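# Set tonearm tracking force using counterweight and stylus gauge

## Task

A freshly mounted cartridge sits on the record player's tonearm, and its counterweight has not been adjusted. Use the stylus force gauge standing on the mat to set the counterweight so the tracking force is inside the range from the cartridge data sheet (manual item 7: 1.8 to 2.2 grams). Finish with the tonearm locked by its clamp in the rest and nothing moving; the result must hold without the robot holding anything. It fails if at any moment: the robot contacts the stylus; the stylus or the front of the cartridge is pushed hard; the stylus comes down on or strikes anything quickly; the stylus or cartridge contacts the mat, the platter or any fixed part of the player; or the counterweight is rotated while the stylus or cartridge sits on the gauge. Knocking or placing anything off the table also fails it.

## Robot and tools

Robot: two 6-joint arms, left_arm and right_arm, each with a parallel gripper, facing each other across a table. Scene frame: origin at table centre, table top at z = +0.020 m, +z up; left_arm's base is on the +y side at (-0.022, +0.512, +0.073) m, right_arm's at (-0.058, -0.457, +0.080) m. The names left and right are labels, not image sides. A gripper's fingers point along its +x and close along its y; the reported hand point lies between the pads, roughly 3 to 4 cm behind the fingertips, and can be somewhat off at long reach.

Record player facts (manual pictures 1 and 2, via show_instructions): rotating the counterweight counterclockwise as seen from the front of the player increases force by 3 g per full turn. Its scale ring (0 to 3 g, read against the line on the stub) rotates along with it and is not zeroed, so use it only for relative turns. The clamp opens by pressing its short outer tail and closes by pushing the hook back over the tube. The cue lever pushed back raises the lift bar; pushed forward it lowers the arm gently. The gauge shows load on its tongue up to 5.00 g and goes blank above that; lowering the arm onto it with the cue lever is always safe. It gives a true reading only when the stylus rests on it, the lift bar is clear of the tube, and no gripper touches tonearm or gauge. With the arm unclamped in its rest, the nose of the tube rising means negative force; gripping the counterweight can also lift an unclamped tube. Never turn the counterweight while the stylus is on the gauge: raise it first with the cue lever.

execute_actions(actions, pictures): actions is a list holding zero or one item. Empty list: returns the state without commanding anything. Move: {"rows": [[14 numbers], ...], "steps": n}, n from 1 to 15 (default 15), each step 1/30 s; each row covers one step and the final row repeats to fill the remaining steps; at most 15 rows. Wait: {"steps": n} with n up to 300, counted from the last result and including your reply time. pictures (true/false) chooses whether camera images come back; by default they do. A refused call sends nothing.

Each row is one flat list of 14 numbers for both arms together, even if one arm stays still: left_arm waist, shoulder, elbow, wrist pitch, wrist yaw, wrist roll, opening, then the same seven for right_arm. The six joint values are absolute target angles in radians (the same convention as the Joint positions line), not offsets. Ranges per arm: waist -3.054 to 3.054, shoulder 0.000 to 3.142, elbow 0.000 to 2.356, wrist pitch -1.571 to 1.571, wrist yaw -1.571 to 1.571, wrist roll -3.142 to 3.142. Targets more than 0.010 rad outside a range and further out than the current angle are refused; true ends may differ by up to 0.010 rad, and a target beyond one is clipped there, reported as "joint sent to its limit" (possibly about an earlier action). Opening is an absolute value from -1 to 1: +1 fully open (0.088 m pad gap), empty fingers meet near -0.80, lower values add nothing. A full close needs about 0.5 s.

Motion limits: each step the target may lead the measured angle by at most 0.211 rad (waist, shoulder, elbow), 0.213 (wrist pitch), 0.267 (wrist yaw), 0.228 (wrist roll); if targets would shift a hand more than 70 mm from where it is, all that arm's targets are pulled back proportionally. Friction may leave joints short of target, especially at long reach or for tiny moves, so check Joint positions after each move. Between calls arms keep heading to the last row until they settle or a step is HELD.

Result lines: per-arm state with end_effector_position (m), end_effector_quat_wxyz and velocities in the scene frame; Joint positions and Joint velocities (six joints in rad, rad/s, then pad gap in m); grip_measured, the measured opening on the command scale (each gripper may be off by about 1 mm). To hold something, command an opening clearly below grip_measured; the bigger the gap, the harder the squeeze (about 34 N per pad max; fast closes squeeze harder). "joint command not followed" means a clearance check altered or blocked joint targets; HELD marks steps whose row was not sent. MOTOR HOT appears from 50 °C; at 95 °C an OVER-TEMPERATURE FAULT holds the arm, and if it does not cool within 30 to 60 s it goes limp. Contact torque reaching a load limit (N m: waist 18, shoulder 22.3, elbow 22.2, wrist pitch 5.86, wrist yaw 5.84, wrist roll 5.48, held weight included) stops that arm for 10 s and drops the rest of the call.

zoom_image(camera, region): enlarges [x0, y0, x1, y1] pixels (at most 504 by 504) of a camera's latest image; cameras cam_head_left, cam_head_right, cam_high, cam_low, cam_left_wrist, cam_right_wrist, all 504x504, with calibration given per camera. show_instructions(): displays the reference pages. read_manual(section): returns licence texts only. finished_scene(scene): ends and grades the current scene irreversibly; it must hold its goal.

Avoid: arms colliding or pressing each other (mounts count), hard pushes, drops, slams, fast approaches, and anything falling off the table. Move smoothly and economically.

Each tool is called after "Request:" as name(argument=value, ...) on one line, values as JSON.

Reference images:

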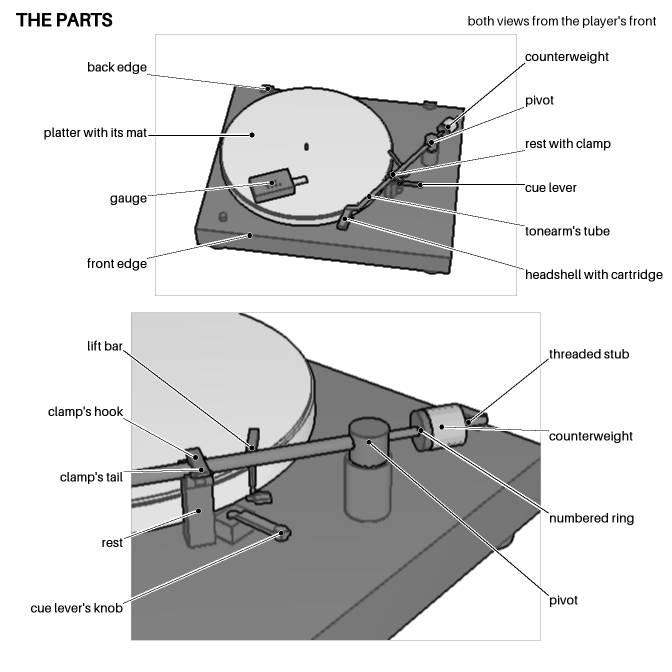

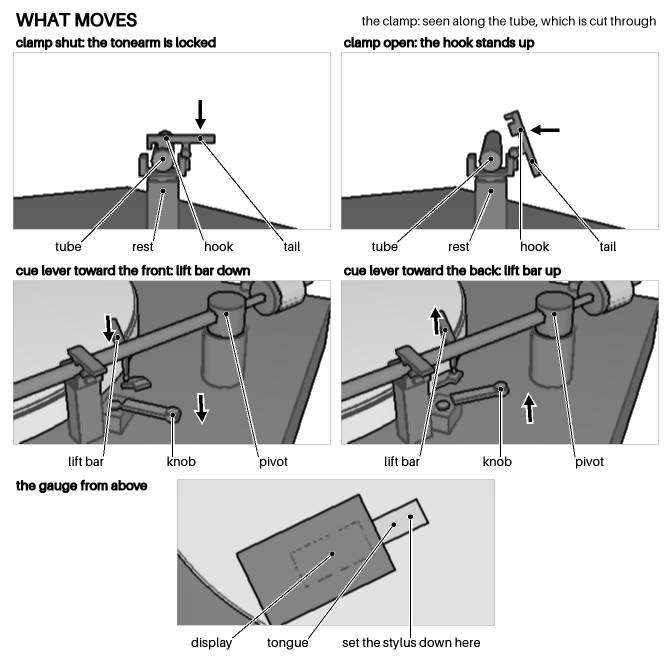

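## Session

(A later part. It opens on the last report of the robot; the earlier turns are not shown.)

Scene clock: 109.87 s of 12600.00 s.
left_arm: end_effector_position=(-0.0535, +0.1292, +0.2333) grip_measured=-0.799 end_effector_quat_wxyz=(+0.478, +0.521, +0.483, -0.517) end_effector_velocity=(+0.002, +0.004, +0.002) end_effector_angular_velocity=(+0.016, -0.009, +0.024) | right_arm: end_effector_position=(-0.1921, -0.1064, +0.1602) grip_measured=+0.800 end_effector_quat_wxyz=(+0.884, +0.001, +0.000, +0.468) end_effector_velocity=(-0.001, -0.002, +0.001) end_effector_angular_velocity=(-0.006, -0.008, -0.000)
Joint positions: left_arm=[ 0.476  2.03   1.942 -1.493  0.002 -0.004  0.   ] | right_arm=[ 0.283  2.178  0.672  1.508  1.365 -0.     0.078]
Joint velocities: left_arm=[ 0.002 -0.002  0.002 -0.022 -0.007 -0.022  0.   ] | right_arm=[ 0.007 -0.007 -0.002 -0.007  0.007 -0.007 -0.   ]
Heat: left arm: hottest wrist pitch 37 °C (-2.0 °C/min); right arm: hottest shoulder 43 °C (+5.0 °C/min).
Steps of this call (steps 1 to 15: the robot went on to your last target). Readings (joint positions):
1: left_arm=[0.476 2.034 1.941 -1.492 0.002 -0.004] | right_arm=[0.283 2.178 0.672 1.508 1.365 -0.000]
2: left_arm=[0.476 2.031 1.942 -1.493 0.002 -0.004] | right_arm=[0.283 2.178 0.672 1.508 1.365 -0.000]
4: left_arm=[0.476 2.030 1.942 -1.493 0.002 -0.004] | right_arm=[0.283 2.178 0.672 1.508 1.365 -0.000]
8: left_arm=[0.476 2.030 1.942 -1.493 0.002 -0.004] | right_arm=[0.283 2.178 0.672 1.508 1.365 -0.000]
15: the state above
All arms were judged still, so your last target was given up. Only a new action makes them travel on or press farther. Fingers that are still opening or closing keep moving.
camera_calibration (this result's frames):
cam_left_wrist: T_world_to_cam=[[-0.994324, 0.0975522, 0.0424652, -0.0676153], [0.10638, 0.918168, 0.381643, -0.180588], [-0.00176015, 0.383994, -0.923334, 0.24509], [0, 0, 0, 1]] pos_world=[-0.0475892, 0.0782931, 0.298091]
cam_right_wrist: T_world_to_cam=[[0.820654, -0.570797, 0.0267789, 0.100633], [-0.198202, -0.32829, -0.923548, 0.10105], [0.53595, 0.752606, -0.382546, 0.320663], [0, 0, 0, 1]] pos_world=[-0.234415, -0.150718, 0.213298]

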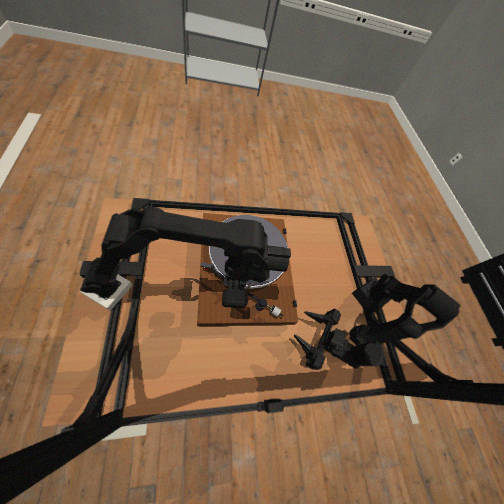

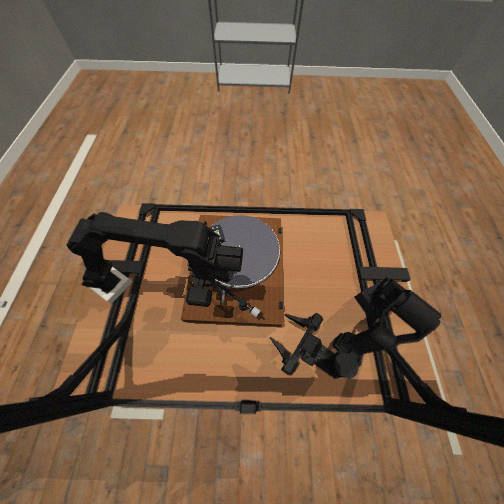

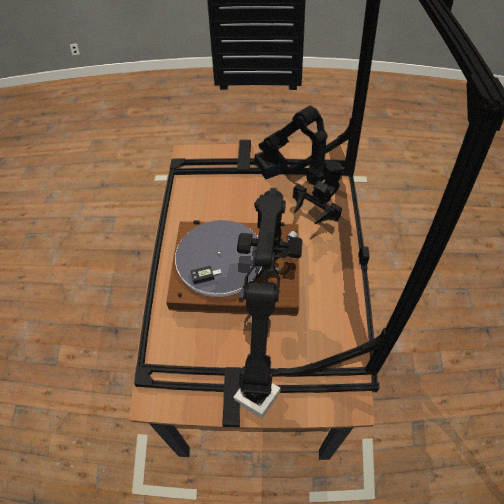

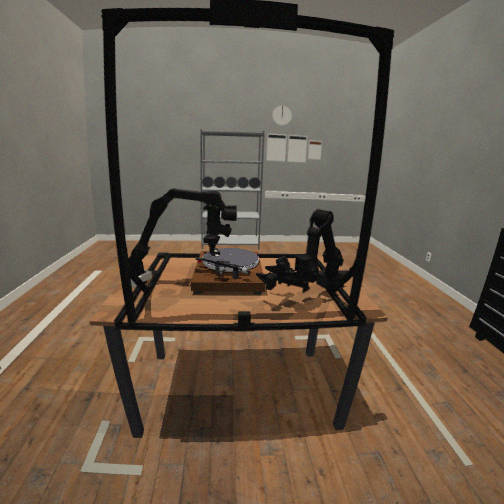

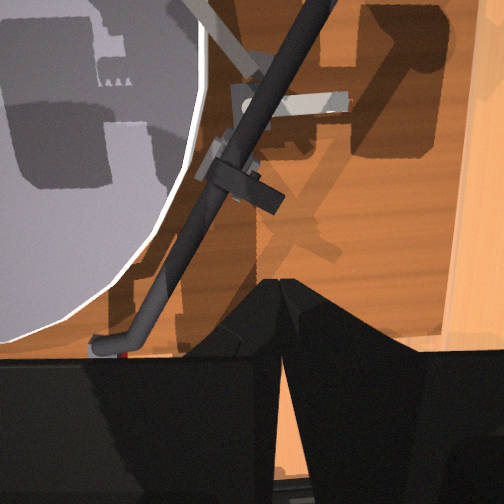

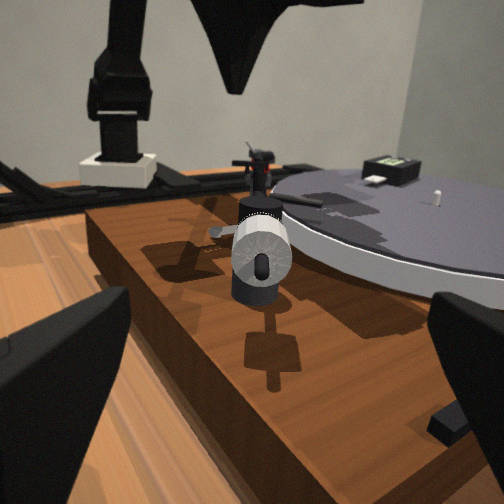

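Request:
execute_actions(actions=[{"rows":[[0.459,2.034,1.819,-1.356,0,0,-0.9,0.284,2.176,0.666,1.51,1.365,0,0.8]],"steps":15}], pictures=false)

Request:
execute_actions(actions=[{"steps":10}])

Request:
zoom_image(camera="cam_right_wrist", region=[180, 80, 340, 240])

Scene clock: 122.43 s of 12600.00 s.
left_arm: end_effector_position=(-0.0599, +0.1224, +0.2027) grip_measured=-0.799 end_effector_quat_wxyz=(+0.477, +0.521, +0.476, -0.524) end_effector_velocity=(+0.000, +0.001, -0.000) end_effector_angular_velocity=(-0.003, -0.007, +0.005) | right_arm: end_effector_position=(-0.1922, -0.1064, +0.1603) grip_measured=+0.800 end_effector_quat_wxyz=(+0.884, +0.001, +0.000, +0.468) end_effector_velocity=(+0.002, +0.001, +0.001) end_effector_angular_velocity=(-0.015, -0.025, -0.000)
Joint positions: left_arm=[ 0.461  2.035  1.828 -1.358  0.001 -0.003  0.   ] | right_arm=[ 0.283  2.178  0.672  1.508  1.365 -0.     0.078]
Joint velocities: left_arm=[-0.002 -0.007 -0.012  0.007 -0.007 -0.007  0.   ] | right_arm=[-0.007 -0.002 -0.002  0.007 -0.007 -0.037 -0.   ]
Heat: left arm: hottest shoulder 39 °C (+2.0 °C/min); right arm: hottest shoulder 42 °C (+2.0 °C/min).
Steps of this call (steps 1 to 90: nothing new was sent; then 9.07 s passed at rest; steps 91 to 105: all 15 steps of this action). Readings (joint positions):
91: left_arm=[0.476 2.028 1.921 -1.463 0.001 -0.003] | right_arm=[0.283 2.178 0.672 1.508 1.365 -0.000]
92: left_arm=[0.473 2.024 1.897 -1.426 0.001 -0.003] | right_arm=[0.283 2.178 0.672 1.508 1.365 -0.000]
94: left_arm=[0.467 2.025 1.863 -1.390 0.001 -0.003] | right_arm=[0.283 2.178 0.672 1.508 1.365 -0.000]
98: left_arm=[0.461 2.035 1.830 -1.366 0.001 -0.003] | right_arm=[0.283 2.178 0.672 1.508 1.365 -0.000]
105: the state above

Scene clock: 122.77 s of 12600.00 s.
left_arm: end_effector_position=(-0.0599, +0.1224, +0.2027) grip_measured=-0.799 end_effector_quat_wxyz=(+0.477, +0.521, +0.475, -0.524) end_effector_velocity=(+0.000, +0.002, +0.000) end_effector_angular_velocity=(+0.007, -0.008, +0.020) | right_arm: end_effector_position=(-0.1922, -0.1064, +0.1603) grip_measured=+0.800 end_effector_quat_wxyz=(+0.884, +0.001, +0.000, +0.468) end_effector_velocity=(+0.000, +0.001, +0.001) end_effector_angular_velocity=(-0.007, -0.013, +0.005)
Joint positions: left_arm=[ 0.461  2.035  1.828 -1.358  0.001 -0.003  0.   ] | right_arm=[ 0.283  2.178  0.672  1.508  1.365 -0.     0.078]
Joint velocities: left_arm=[-0.002 -0.002 -0.002 -0.007 -0.007 -0.022  0.   ] | right_arm=[-0.002 -0.002 -0.002  0.007 -0.007 -0.022 -0.   ]
Heat: left arm: hottest shoulder 39 °C (+2.0 °C/min); right arm: hottest shoulder 42 °C (+2.0 °C/min).
Steps of this call (steps 1 to 10: the robot went on to your last target). Readings (joint positions):
1: left_arm=[0.461 2.035 1.828 -1.358 0.001 -0.003] | right_arm=[0.283 2.178 0.672 1.508 1.365 -0.000]
2: left_arm=[0.461 2.035 1.828 -1.358 0.001 -0.003] | right_arm=[0.283 2.178 0.672 1.508 1.365 -0.000]
4: left_arm=[0.461 2.036 1.828 -1.358 0.001 -0.003] | right_arm=[0.283 2.178 0.672 1.508 1.365 -0.000]
8: left_arm=[0.461 2.035 1.828 -1.358 0.001 -0.003] | right_arm=[0.283 2.178 0.672 1.508 1.365 -0.000]
10: the state above
camera_calibration (this result's frames):
cam_left_wrist: T_world_to_cam=[[-0.992663, 0.113733, 0.0410465, -0.0735746], [0.120849, 0.922123, 0.36754, -0.158718], [0.00395152, 0.369804, -0.929101, 0.222686], [0, 0, 0, 1]] pos_world=[-0.0547339, 0.0723754, 0.268253]
cam_right_wrist: T_world_to_cam=[[0.820879, -0.570492, 0.0264047, 0.100848], [-0.198322, -0.328112, -0.923586, 0.101043], [0.535562, 0.752915, -0.382481, 0.320735], [0, 0, 0, 1]] pos_world=[-0.234518, -0.1508, 0.213335]

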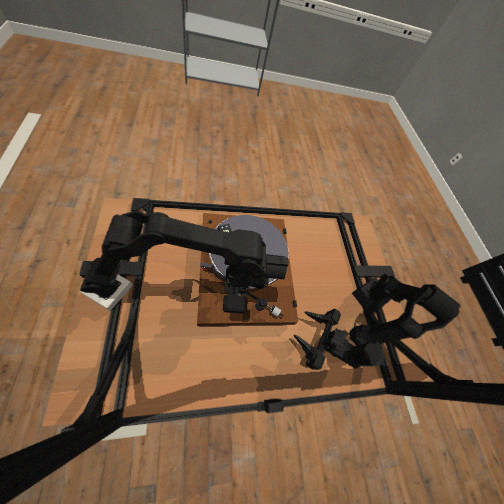

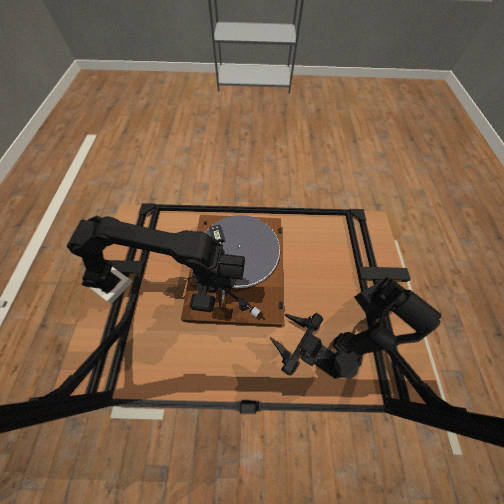

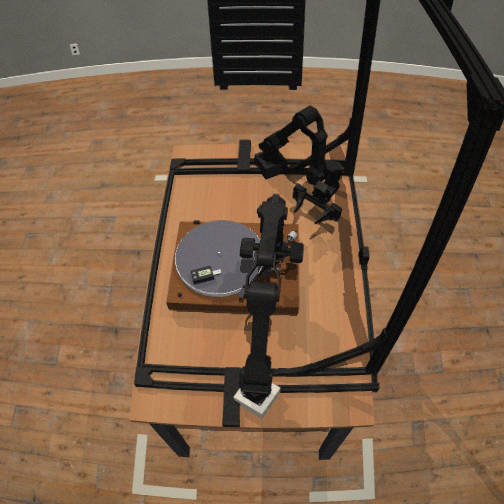

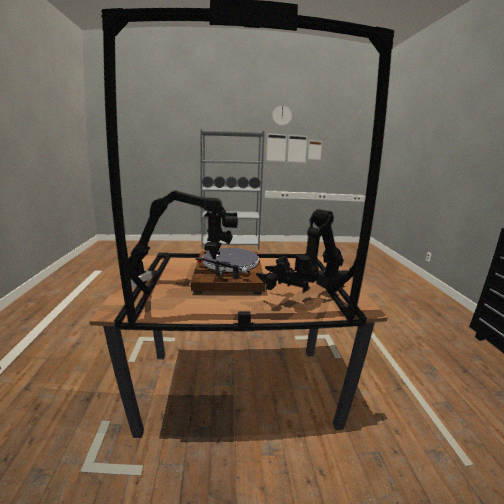

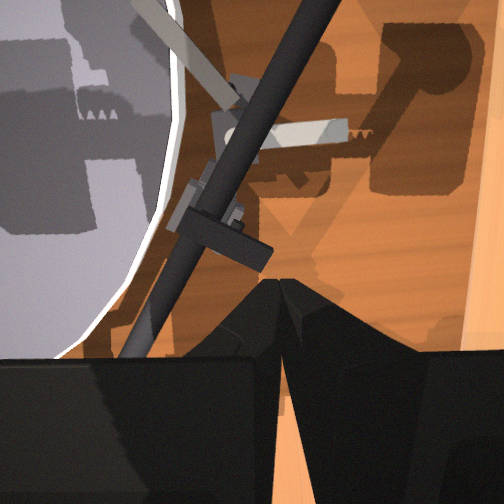

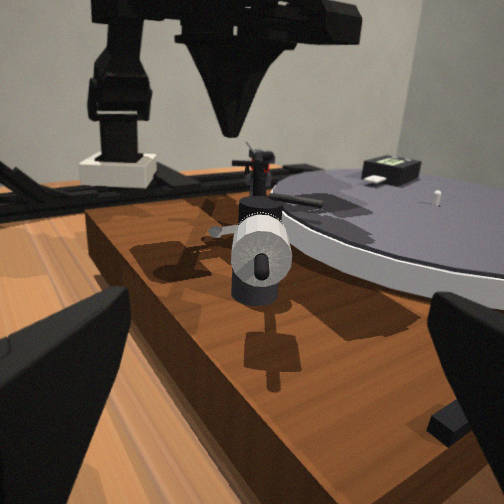

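Region (180, 80, 340, 240) of cam_right_wrist's 504x504 image, scaled by 3.150, with more detail than that image has.

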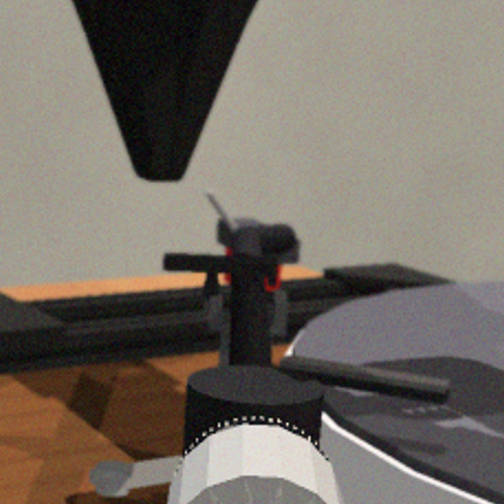

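Request:
execute_actions(actions=[{"rows":[[0.464,2.035,1.81,-1.35,0,0,-0.9,0.284,2.176,0.666,1.51,1.365,0,0.8],[0.464,2.035,1.80,-1.34,0,0,-0.9,0.284,2.176,0.666,1.51,1.365,0,0.8],[0.464,2.035,1.79,-1.33,0,0,-0.9,0.284,2.176,0.666,1.51,1.365,0,0.8],[0.464,2.036,1.78,-1.32,0,0,-0.9,0.284,2.176,0.666,1.51,1.365,0,0.8],[0.464,2.036,1.77,-1.31,0,0,-0.9,0.284,2.176,0.666,1.51,1.365,0,0.8],[0.464,2.036,1.764,-1.304,0,0,-0.9,0.284,2.176,0.666,1.51,1.365,0,0.8],[0.464,2.036,1.758,-1.298,0,0,-0.9,0.284,2.176,0.666,1.51,1.365,0,0.8],[0.464,2.037,1.752,-1.292,0,0,-0.9,0.284,2.176,0.666,1.51,1.365,0,0.8],[0.464,2.037,1.746,-1.286,0,0,-0.9,0.284,2.176,0.666,1.51,1.365,0,0.8],[0.464,2.037,1.74,-1.28,0,0,-0.9,0.284,2.176,0.666,1.51,1.365,0,0.8],[0.464,2.037,1.735,-1.275,0,0,-0.9,0.284,2.176,0.666,1.51,1.365,0,0.8],[0.464,2.037,1.73,-1.271,0,0,-0.9,0.284,2.176,0.666,1.51,1.365,0,0.8]],"steps":15}], pictures=false)

Request:
execute_actions(actions=[{"steps":10}])

Request:
zoom_image(camera="cam_right_wrist", region=[180, 80, 340, 240])

Scene clock: 132.73 s of 12600.00 s.
left_arm: end_effector_position=(-0.0599, +0.1233, +0.1827) grip_measured=-0.799 end_effector_quat_wxyz=(+0.476, +0.522, +0.477, -0.523) end_effector_velocity=(-0.002, +0.004, -0.005) end_effector_angular_velocity=(+0.013, +0.006, +0.005) | right_arm: end_effector_position=(-0.1922, -0.1065, +0.1602) grip_measured=+0.800 end_effector_quat_wxyz=(+0.884, +0.001, +0.000, +0.468) end_effector_velocity=(+0.000, +0.001, -0.000) end_effector_angular_velocity=(-0.018, -0.023, +0.005)
Joint positions: left_arm=[ 0.461  2.035  1.748 -1.282  0.002 -0.003  0.   ] | right_arm=[ 0.283  2.178  0.672  1.508  1.365 -0.     0.078]
Joint velocities: left_arm=[-0.002 -0.002 -0.022  0.007  0.007 -0.007  0.   ] | right_arm=[-0.002 -0.002 -0.002 -0.007 -0.007 -0.022 -0.   ]
Heat: left arm: hottest shoulder 41 °C (+4.0 °C/min); right arm: hottest shoulder 41 °C (+0.0 °C/min).
Steps of this call (steps 1 to 15: the robot went on to your last target; steps 16 to 90: nothing new was sent; then 6.47 s passed at rest; steps 91 to 105: all 15 steps of this action). Readings (joint positions):
91: left_arm=[0.461 2.035 1.826 -1.356 0.001 -0.003] | right_arm=[0.283 2.178 0.672 1.508 1.365 -0.000]
92: left_arm=[0.461 2.035 1.822 -1.352 0.001 -0.003] | right_arm=[0.283 2.178 0.672 1.508 1.365 -0.000]
94: left_arm=[0.461 2.036 1.810 -1.339 0.001 -0.003] | right_arm=[0.283 2.178 0.672 1.508 1.365 -0.000]
98: left_arm=[0.461 2.035 1.777 -1.311 0.001 -0.003] | right_arm=[0.283 2.178 0.672 1.508 1.365 -0.000]
105: the state above

Scene clock: 133.07 s of 12600.00 s.
left_arm: end_effector_position=(-0.0599, +0.1234, +0.1824) grip_measured=-0.799 end_effector_quat_wxyz=(+0.477, +0.522, +0.476, -0.523) end_effector_velocity=(+0.000, +0.002, +0.000) end_effector_angular_velocity=(+0.008, +0.007, +0.024) | right_arm: end_effector_position=(-0.1922, -0.1065, +0.1602) grip_measured=+0.800 end_effector_quat_wxyz=(+0.884, +0.001, +0.000, +0.468) end_effector_velocity=(+0.000, +0.000, -0.000) end_effector_angular_velocity=(-0.011, -0.017, +0.005)
Joint positions: left_arm=[ 0.461  2.035  1.746 -1.28   0.002 -0.003  0.   ] | right_arm=[ 0.283  2.178  0.672  1.508  1.365 -0.     0.078]
Joint velocities: left_arm=[ 0.002 -0.002 -0.002 -0.007  0.007 -0.022  0.   ] | right_arm=[-0.002  0.002 -0.002  0.007 -0.007 -0.022 -0.   ]
Heat: left arm: hottest shoulder 41 °C (+4.1 °C/min); right arm: hottest shoulder 41 °C (+0.0 °C/min).
Steps of this call (steps 1 to 10: the robot went on to your last target). Readings (joint positions):
1: left_arm=[0.461 2.035 1.748 -1.282 0.002 -0.003] | right_arm=[0.283 2.178 0.672 1.508 1.365 -0.000]
2: left_arm=[0.461 2.035 1.748 -1.281 0.002 -0.003] | right_arm=[0.283 2.178 0.672 1.508 1.365 -0.000]
4: left_arm=[0.461 2.035 1.747 -1.281 0.002 -0.003] | right_arm=[0.283 2.178 0.672 1.508 1.365 -0.000]
8: left_arm=[0.461 2.035 1.746 -1.280 0.002 -0.003] | right_arm=[0.283 2.178 0.672 1.508 1.365 -0.000]
10: the state above
camera_calibration (this result's frames):
cam_left_wrist: T_world_to_cam=[[-0.992643, 0.113607, 0.0418653, -0.0730072], [0.121024, 0.920975, 0.37035, -0.152548], [0.00351738, 0.372692, -0.927948, 0.202852], [0, 0, 0, 1]] pos_world=[-0.0547216, 0.0731856, 0.247789]
cam_right_wrist: T_world_to_cam=[[0.820872, -0.570484, 0.0267789, 0.100699], [-0.198077, -0.328365, -0.923548, 0.100987], [0.535663, 0.752811, -0.382546, 0.320744], [0, 0, 0, 1]] pos_world=[-0.234468, -0.150851, 0.213269]

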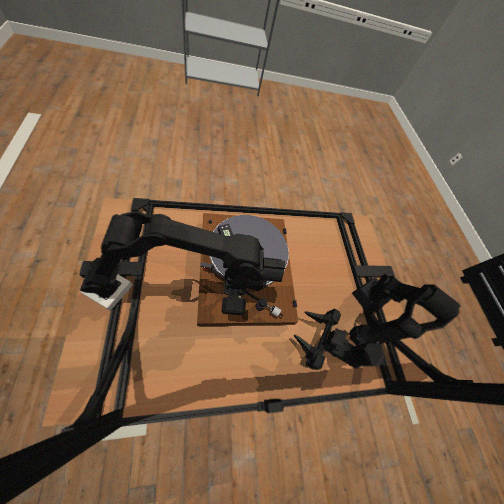

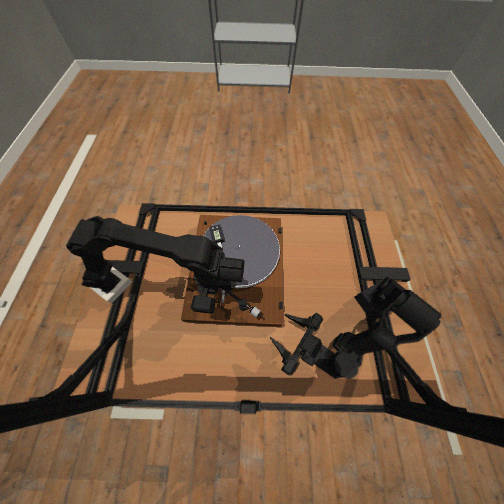

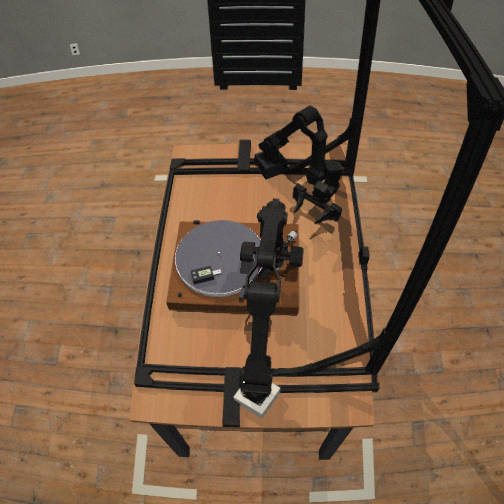

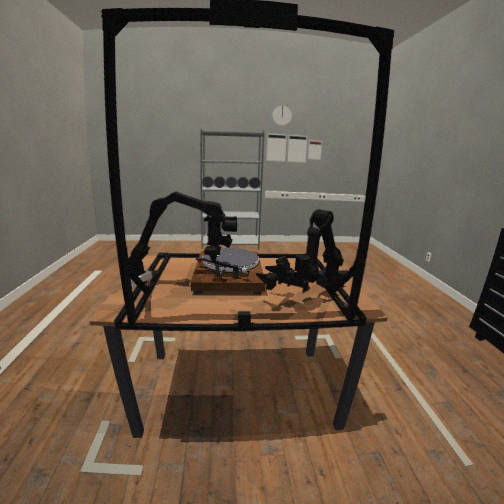

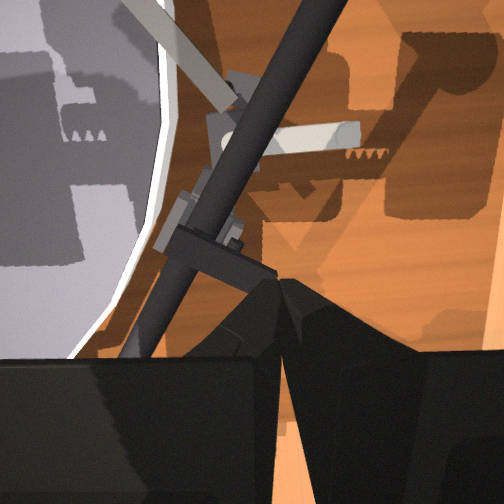

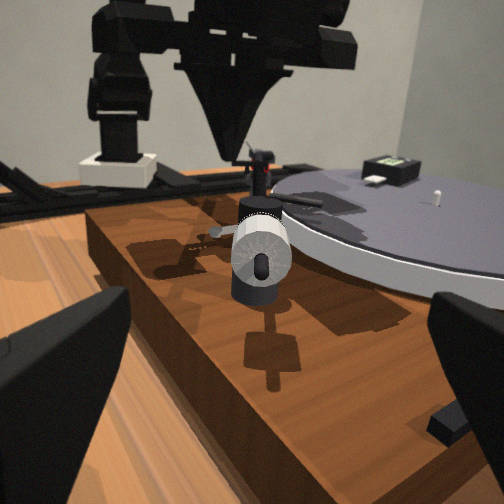

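Region (180, 80, 340, 240) of cam_right_wrist's 504x504 image, scaled by 3.150, with more detail than that image has.

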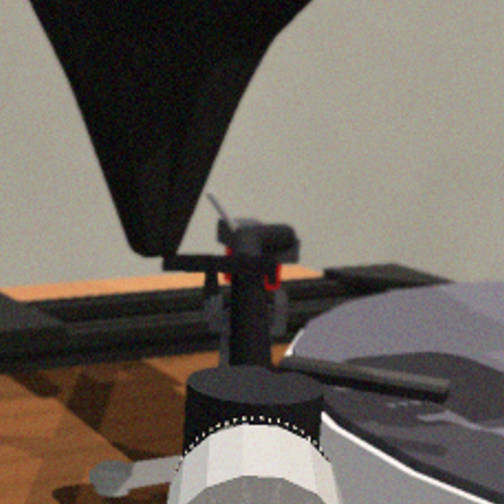

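Request:
execute_actions(actions=[{"rows":[[0.474,2.035,1.74,-1.275,0,0,-0.9,0.284,2.176,0.666,1.51,1.365,0,0.8],[0.474,2.035,1.74,-1.275,0,0,-0.9,0.284,2.176,0.666,1.51,1.365,0,0.8],[0.474,2.035,1.74,-1.275,0,0,-0.9,0.284,2.176,0.666,1.51,1.365,0,0.8],[0.474,2.035,1.74,-1.275,0,0,-0.9,0.284,2.176,0.666,1.51,1.365,0,0.8],[0.474,2.035,1.74,-1.275,0,0,-0.9,0.284,2.176,0.666,1.51,1.365,0,0.8],[0.474,2.04,1.74,-1.275,0,0,-0.9,0.284,2.176,0.666,1.51,1.365,0,0.8],[0.474,2.044,1.74,-1.275,0,0,-0.9,0.284,2.176,0.666,1.51,1.365,0,0.8],[0.474,2.048,1.74,-1.275,0,0,-0.9,0.284,2.176,0.666,1.51,1.365,0,0.8],[0.474,2.052,1.74,-1.275,0,0,-0.9,0.284,2.176,0.666,1.51,1.365,0,0.8],[0.474,2.056,1.74,-1.275,0,0,-0.9,0.284,2.176,0.666,1.51,1.365,0,0.8],[0.474,2.06,1.74,-1.275,0,0,-0.9,0.284,2.176,0.666,1.51,1.365,0,0.8]],"steps":15}], pictures=false)

Request:
execute_actions(actions=[{"steps":10}])

Request:
zoom_image(camera="cam_right_wrist", region=[180, 80, 340, 240])

Scene clock: 143.43 s of 12600.00 s.
left_arm: end_effector_position=(-0.0598, +0.1233, +0.1826) grip_measured=-0.799 end_effector_quat_wxyz=(+0.476, +0.520, +0.478, -0.524) end_effector_velocity=(-0.002, +0.002, +0.000) end_effector_angular_velocity=(+0.008, +0.007, +0.020) | right_arm: end_effector_position=(-0.1921, -0.1065, +0.1601) grip_measured=+0.800 end_effector_quat_wxyz=(+0.884, +0.000, +0.000, +0.468) end_effector_velocity=(+0.002, -0.001, -0.000) end_effector_angular_velocity=(-0.009, -0.011, -0.010)
Joint positions: left_arm=[ 0.463  2.034  1.746 -1.279  0.006 -0.003  0.   ] | right_arm=[ 0.283  2.178  0.671  1.508  1.365 -0.     0.078]
Joint velocities: left_arm=[-0.002 -0.002 -0.002 -0.007  0.007 -0.022  0.   ] | right_arm=[-0.002 -0.002 -0.002 -0.007  0.007 -0.007  0.   ]
Heat: left arm: hottest shoulder 43 °C (+7.1 °C/min); right arm: hottest shoulder 41 °C (-1.0 °C/min).
Steps of this call (steps 1 to 15: the robot went on to your last target; steps 16 to 90: nothing new was sent; then 6.87 s passed at rest; steps 91 to 105: all 15 steps of this action). Readings (joint positions):
91: left_arm=[0.461 2.034 1.746 -1.279 0.002 -0.003] | right_arm=[0.283 2.178 0.671 1.508 1.365 -0.000]
92: left_arm=[0.462 2.034 1.746 -1.279 0.003 -0.003] | right_arm=[0.283 2.178 0.671 1.508 1.365 -0.000]
94: left_arm=[0.463 2.034 1.746 -1.279 0.005 -0.003] | right_arm=[0.283 2.178 0.671 1.508 1.365 -0.000]
98: left_arm=[0.463 2.033 1.746 -1.279 0.005 -0.003] | right_arm=[0.283 2.178 0.671 1.508 1.365 -0.000]
105: the state above

Scene clock: 143.77 s of 12600.00 s.
left_arm: end_effector_position=(-0.0598, +0.1233, +0.1825) grip_measured=-0.799 end_effector_quat_wxyz=(+0.476, +0.520, +0.478, -0.524) end_effector_velocity=(-0.004, +0.000, -0.003) end_effector_angular_velocity=(+0.003, +0.007, +0.015) | right_arm: end_effector_position=(-0.1921, -0.1065, +0.1601) grip_measured=+0.800 end_effector_quat_wxyz=(+0.884, +0.000, +0.000, +0.468) end_effector_velocity=(-0.001, +0.001, +0.000) end_effector_angular_velocity=(-0.006, -0.008, +0.005)
Joint positions: left_arm=[ 0.463  2.034  1.746 -1.279  0.006 -0.003  0.   ] | right_arm=[ 0.283  2.178  0.671  1.508  1.365 -0.     0.078]
Joint velocities: left_arm=[-0.007  0.002 -0.007  0.007  0.007 -0.022  0.   ] | right_arm=[-0.002 -0.002  0.002 -0.007 -0.007 -0.007 -0.   ]
Heat: left arm: hottest shoulder 43 °C (+7.0 °C/min); right arm: hottest shoulder 41 °C (-1.0 °C/min).
Steps of this call (steps 1 to 10: the robot went on to your last target). Readings (joint positions):
1: left_arm=[0.463 2.034 1.746 -1.279 0.006 -0.003] | right_arm=[0.283 2.178 0.671 1.508 1.365 -0.000]
2: left_arm=[0.463 2.034 1.746 -1.279 0.006 -0.003] | right_arm=[0.283 2.178 0.671 1.508 1.365 -0.000]
4: left_arm=[0.463 2.034 1.746 -1.279 0.006 -0.003] | right_arm=[0.283 2.178 0.671 1.508 1.365 -0.000]
8: left_arm=[0.463 2.034 1.746 -1.279 0.006 -0.003] | right_arm=[0.283 2.178 0.671 1.508 1.365 -0.000]
10: the state above
camera_calibration (this result's frames):
cam_left_wrist: T_world_to_cam=[[-0.992645, 0.112119, 0.0456605, -0.0733461], [0.121059, 0.921306, 0.369512, -0.152386], [-0.000637924, 0.372322, -0.928103, 0.202756], [0, 0, 0, 1]] pos_world=[-0.0542298, 0.0731267, 0.247836]
cam_right_wrist: T_world_to_cam=[[0.820865, -0.570477, 0.027153, 0.10055], [-0.197832, -0.328619, -0.923511, 0.100931], [0.535765, 0.752706, -0.38261, 0.320752], [0, 0, 0, 1]] pos_world=[-0.234419, -0.150903, 0.213204]

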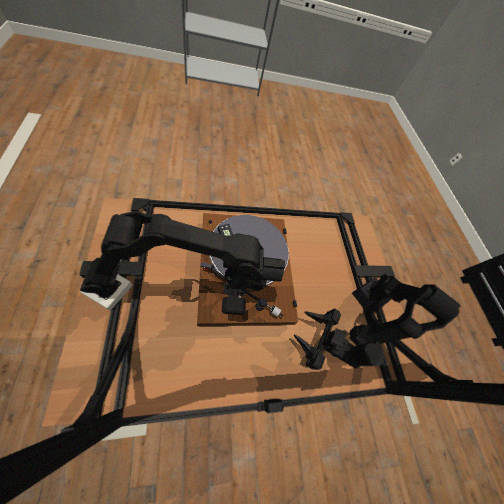

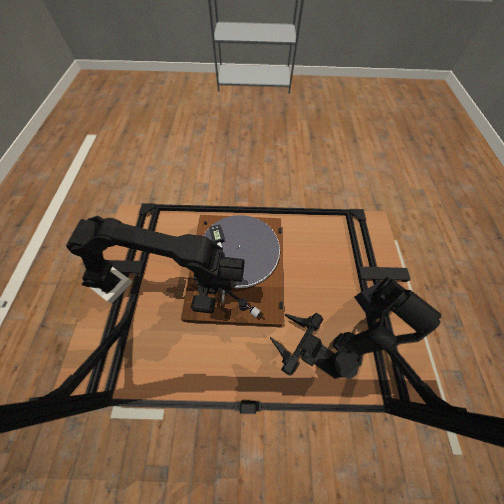

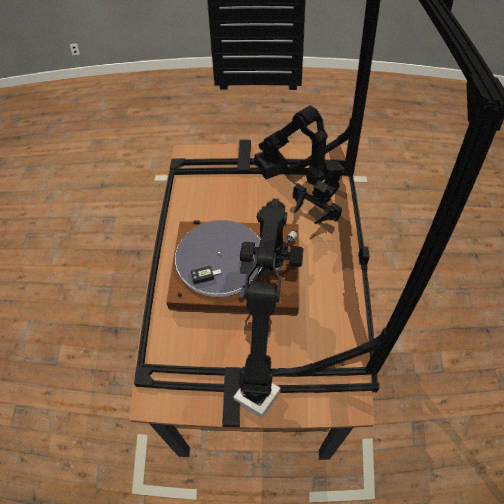

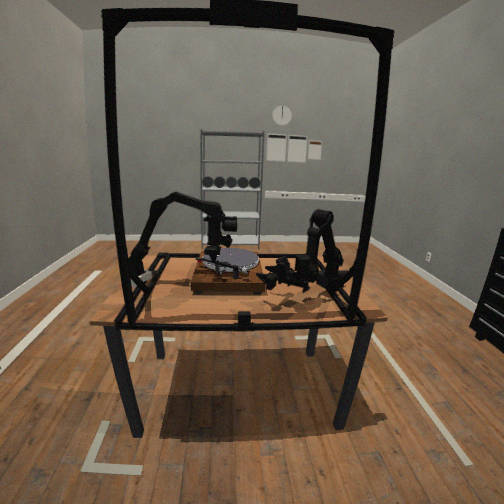

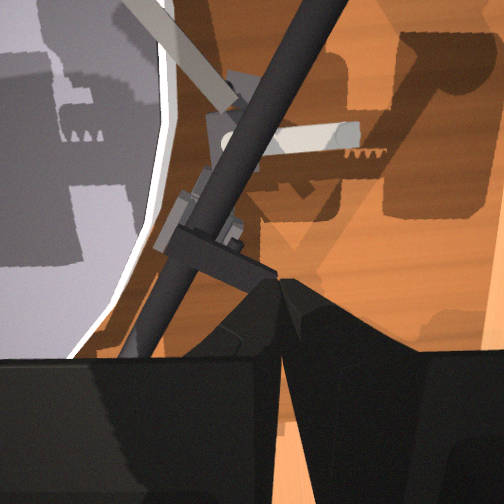

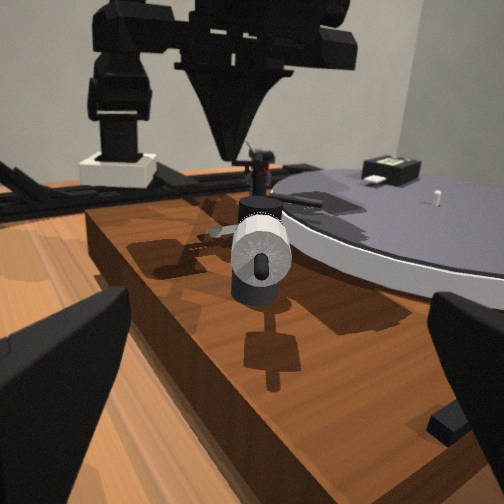

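Region (180, 80, 340, 240) of cam_right_wrist's 504x504 image, scaled by 3.150, with more detail than that image has.

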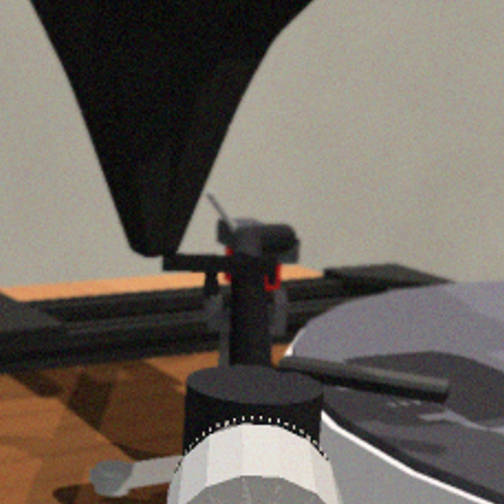

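Request:
execute_actions(actions=[{"rows":[[0.47,2.05,1.74,-1.275,0,0,-0.9,0.284,2.176,0.666,1.51,1.365,0,0.8],[0.47,2.056,1.74,-1.275,0,0,-0.9,0.284,2.176,0.666,1.51,1.365,0,0.8],[0.47,2.06,1.74,-1.275,0,0,-0.9,0.284,2.176,0.666,1.51,1.365,0,0.8],[0.47,2.064,1.74,-1.275,0,0,-0.9,0.284,2.176,0.666,1.51,1.365,0,0.8],[0.47,2.068,1.74,-1.275,0,0,-0.9,0.284,2.176,0.666,1.51,1.365,0,0.8],[0.47,2.072,1.74,-1.275,0,0,-0.9,0.284,2.176,0.666,1.51,1.365,0,0.8],[0.47,2.076,1.74,-1.275,0,0,-0.9,0.284,2.176,0.666,1.51,1.365,0,0.8],[0.47,2.08,1.74,-1.275,0,0,-0.9,0.284,2.176,0.666,1.51,1.365,0,0.8],[0.47,2.084,1.74,-1.275,0,0,-0.9,0.284,2.176,0.666,1.51,1.365,0,0.8],[0.47,2.088,1.74,-1.275,0,0,-0.9,0.284,2.176,0.666,1.51,1.365,0,0.8]],"steps":15}])

Request:
zoom_image(camera="cam_right_wrist", region=[180, 80, 340, 240])

Scene clock: 149.80 s of 12600.00 s.
left_arm: end_effector_position=(-0.0613, +0.1235, +0.1690) grip_measured=-0.799 end_effector_quat_wxyz=(+0.465, +0.529, +0.487, -0.516) end_effector_velocity=(+0.018, -0.000, -0.024) end_effector_angular_velocity=(+0.060, -0.116, +0.006) | right_arm: end_effector_position=(-0.1921, -0.1065, +0.1601) grip_measured=+0.800 end_effector_quat_wxyz=(+0.884, +0.000, +0.000, +0.468) end_effector_velocity=(+0.002, -0.001, +0.001) end_effector_angular_velocity=(+0.009, +0.011, -0.010)
Joint positions: left_arm=[ 0.461  2.07   1.746 -1.28   0.011 -0.003  0.   ] | right_arm=[ 0.283  2.178  0.671  1.508  1.365 -0.     0.078]
Joint velocities: left_arm=[ 0.002  0.066  0.002 -0.007 -0.11  -0.007  0.   ] | right_arm=[-0.002 -0.002 -0.002  0.007  0.007  0.007 -0.   ]
Heat: left arm: hottest shoulder 42 °C (+6.0 °C/min); right arm: hottest shoulder 41 °C (-1.0 °C/min).
Steps of this call (steps 1 to 15: the robot went on to your last target; steps 16 to 90: nothing new was sent; then 2.53 s passed at rest; steps 91 to 105: all 15 steps of this action). Readings (joint positions):
91: left_arm=[0.463 2.035 1.746 -1.279 0.006 -0.003] | right_arm=[0.283 2.178 0.671 1.508 1.365 -0.000]
92: left_arm=[0.463 2.035 1.746 -1.279 0.006 -0.003] | right_arm=[0.283 2.178 0.671 1.508 1.365 -0.000]
94: left_arm=[0.463 2.035 1.746 -1.280 0.006 -0.003] | right_arm=[0.283 2.178 0.671 1.508 1.365 -0.000]
98: left_arm=[0.463 2.040 1.746 -1.281 0.009 -0.003] | right_arm=[0.283 2.178 0.671 1.508 1.365 -0.000]
105: the state above
camera_calibration (this result's frames):
cam_left_wrist: T_world_to_cam=[[-0.992332, 0.112117, 0.0520338, -0.0753972], [0.123587, 0.90679, 0.40306, -0.151206], [-0.0019939, 0.4064, -0.913693, 0.18347], [0, 0, 0, 1]] pos_world=[-0.0557661, 0.0710036, 0.232504]
cam_right_wrist: T_world_to_cam=[[0.820865, -0.570477, 0.027153, 0.10055], [-0.197832, -0.328619, -0.923511, 0.100931], [0.535765, 0.752706, -0.38261, 0.320752], [0, 0, 0, 1]] pos_world=[-0.234419, -0.150903, 0.213204]

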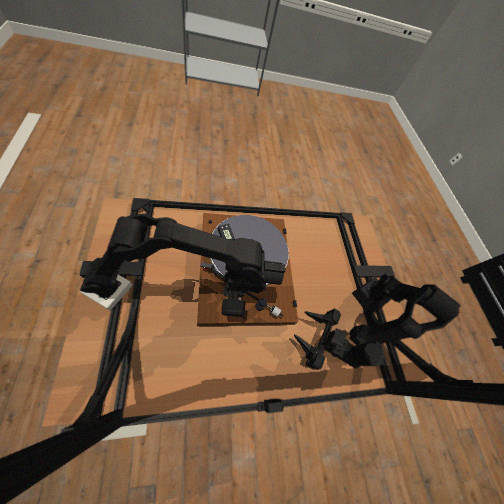

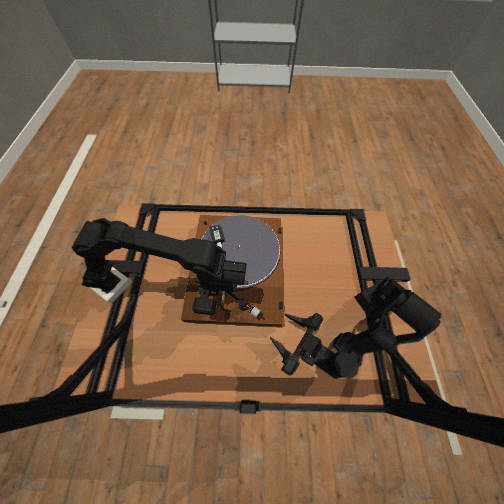

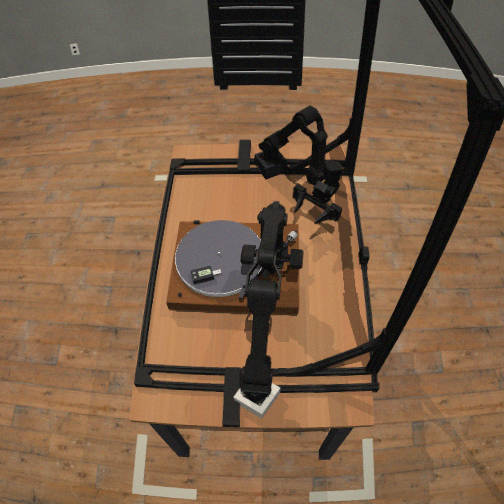

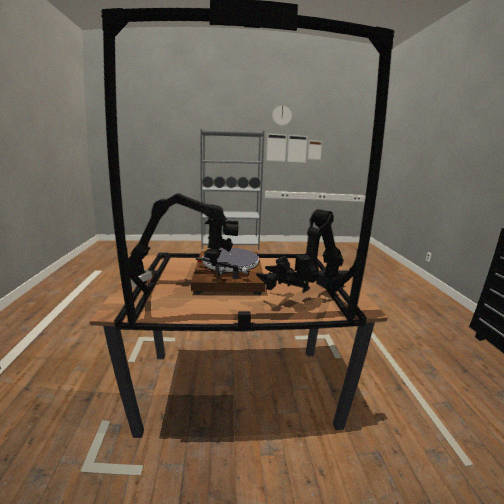

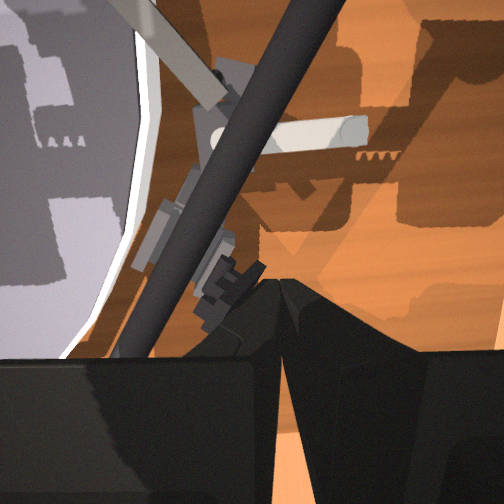

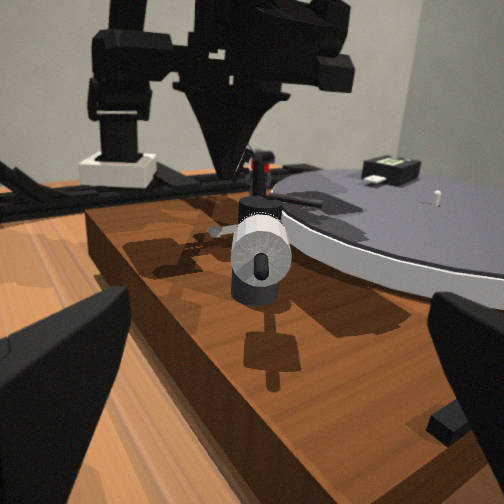

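Region (180, 80, 340, 240) of cam_right_wrist's 504x504 image, scaled by 3.150, with more detail than that image has.

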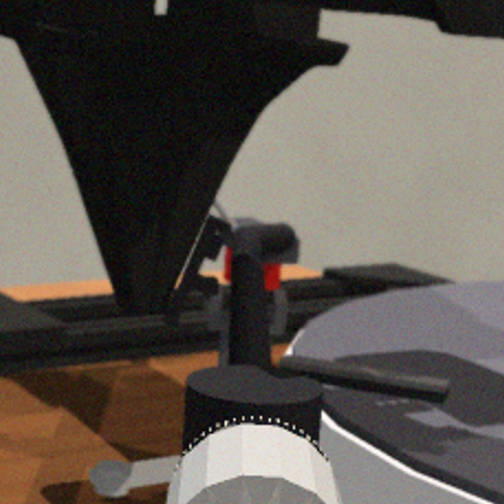

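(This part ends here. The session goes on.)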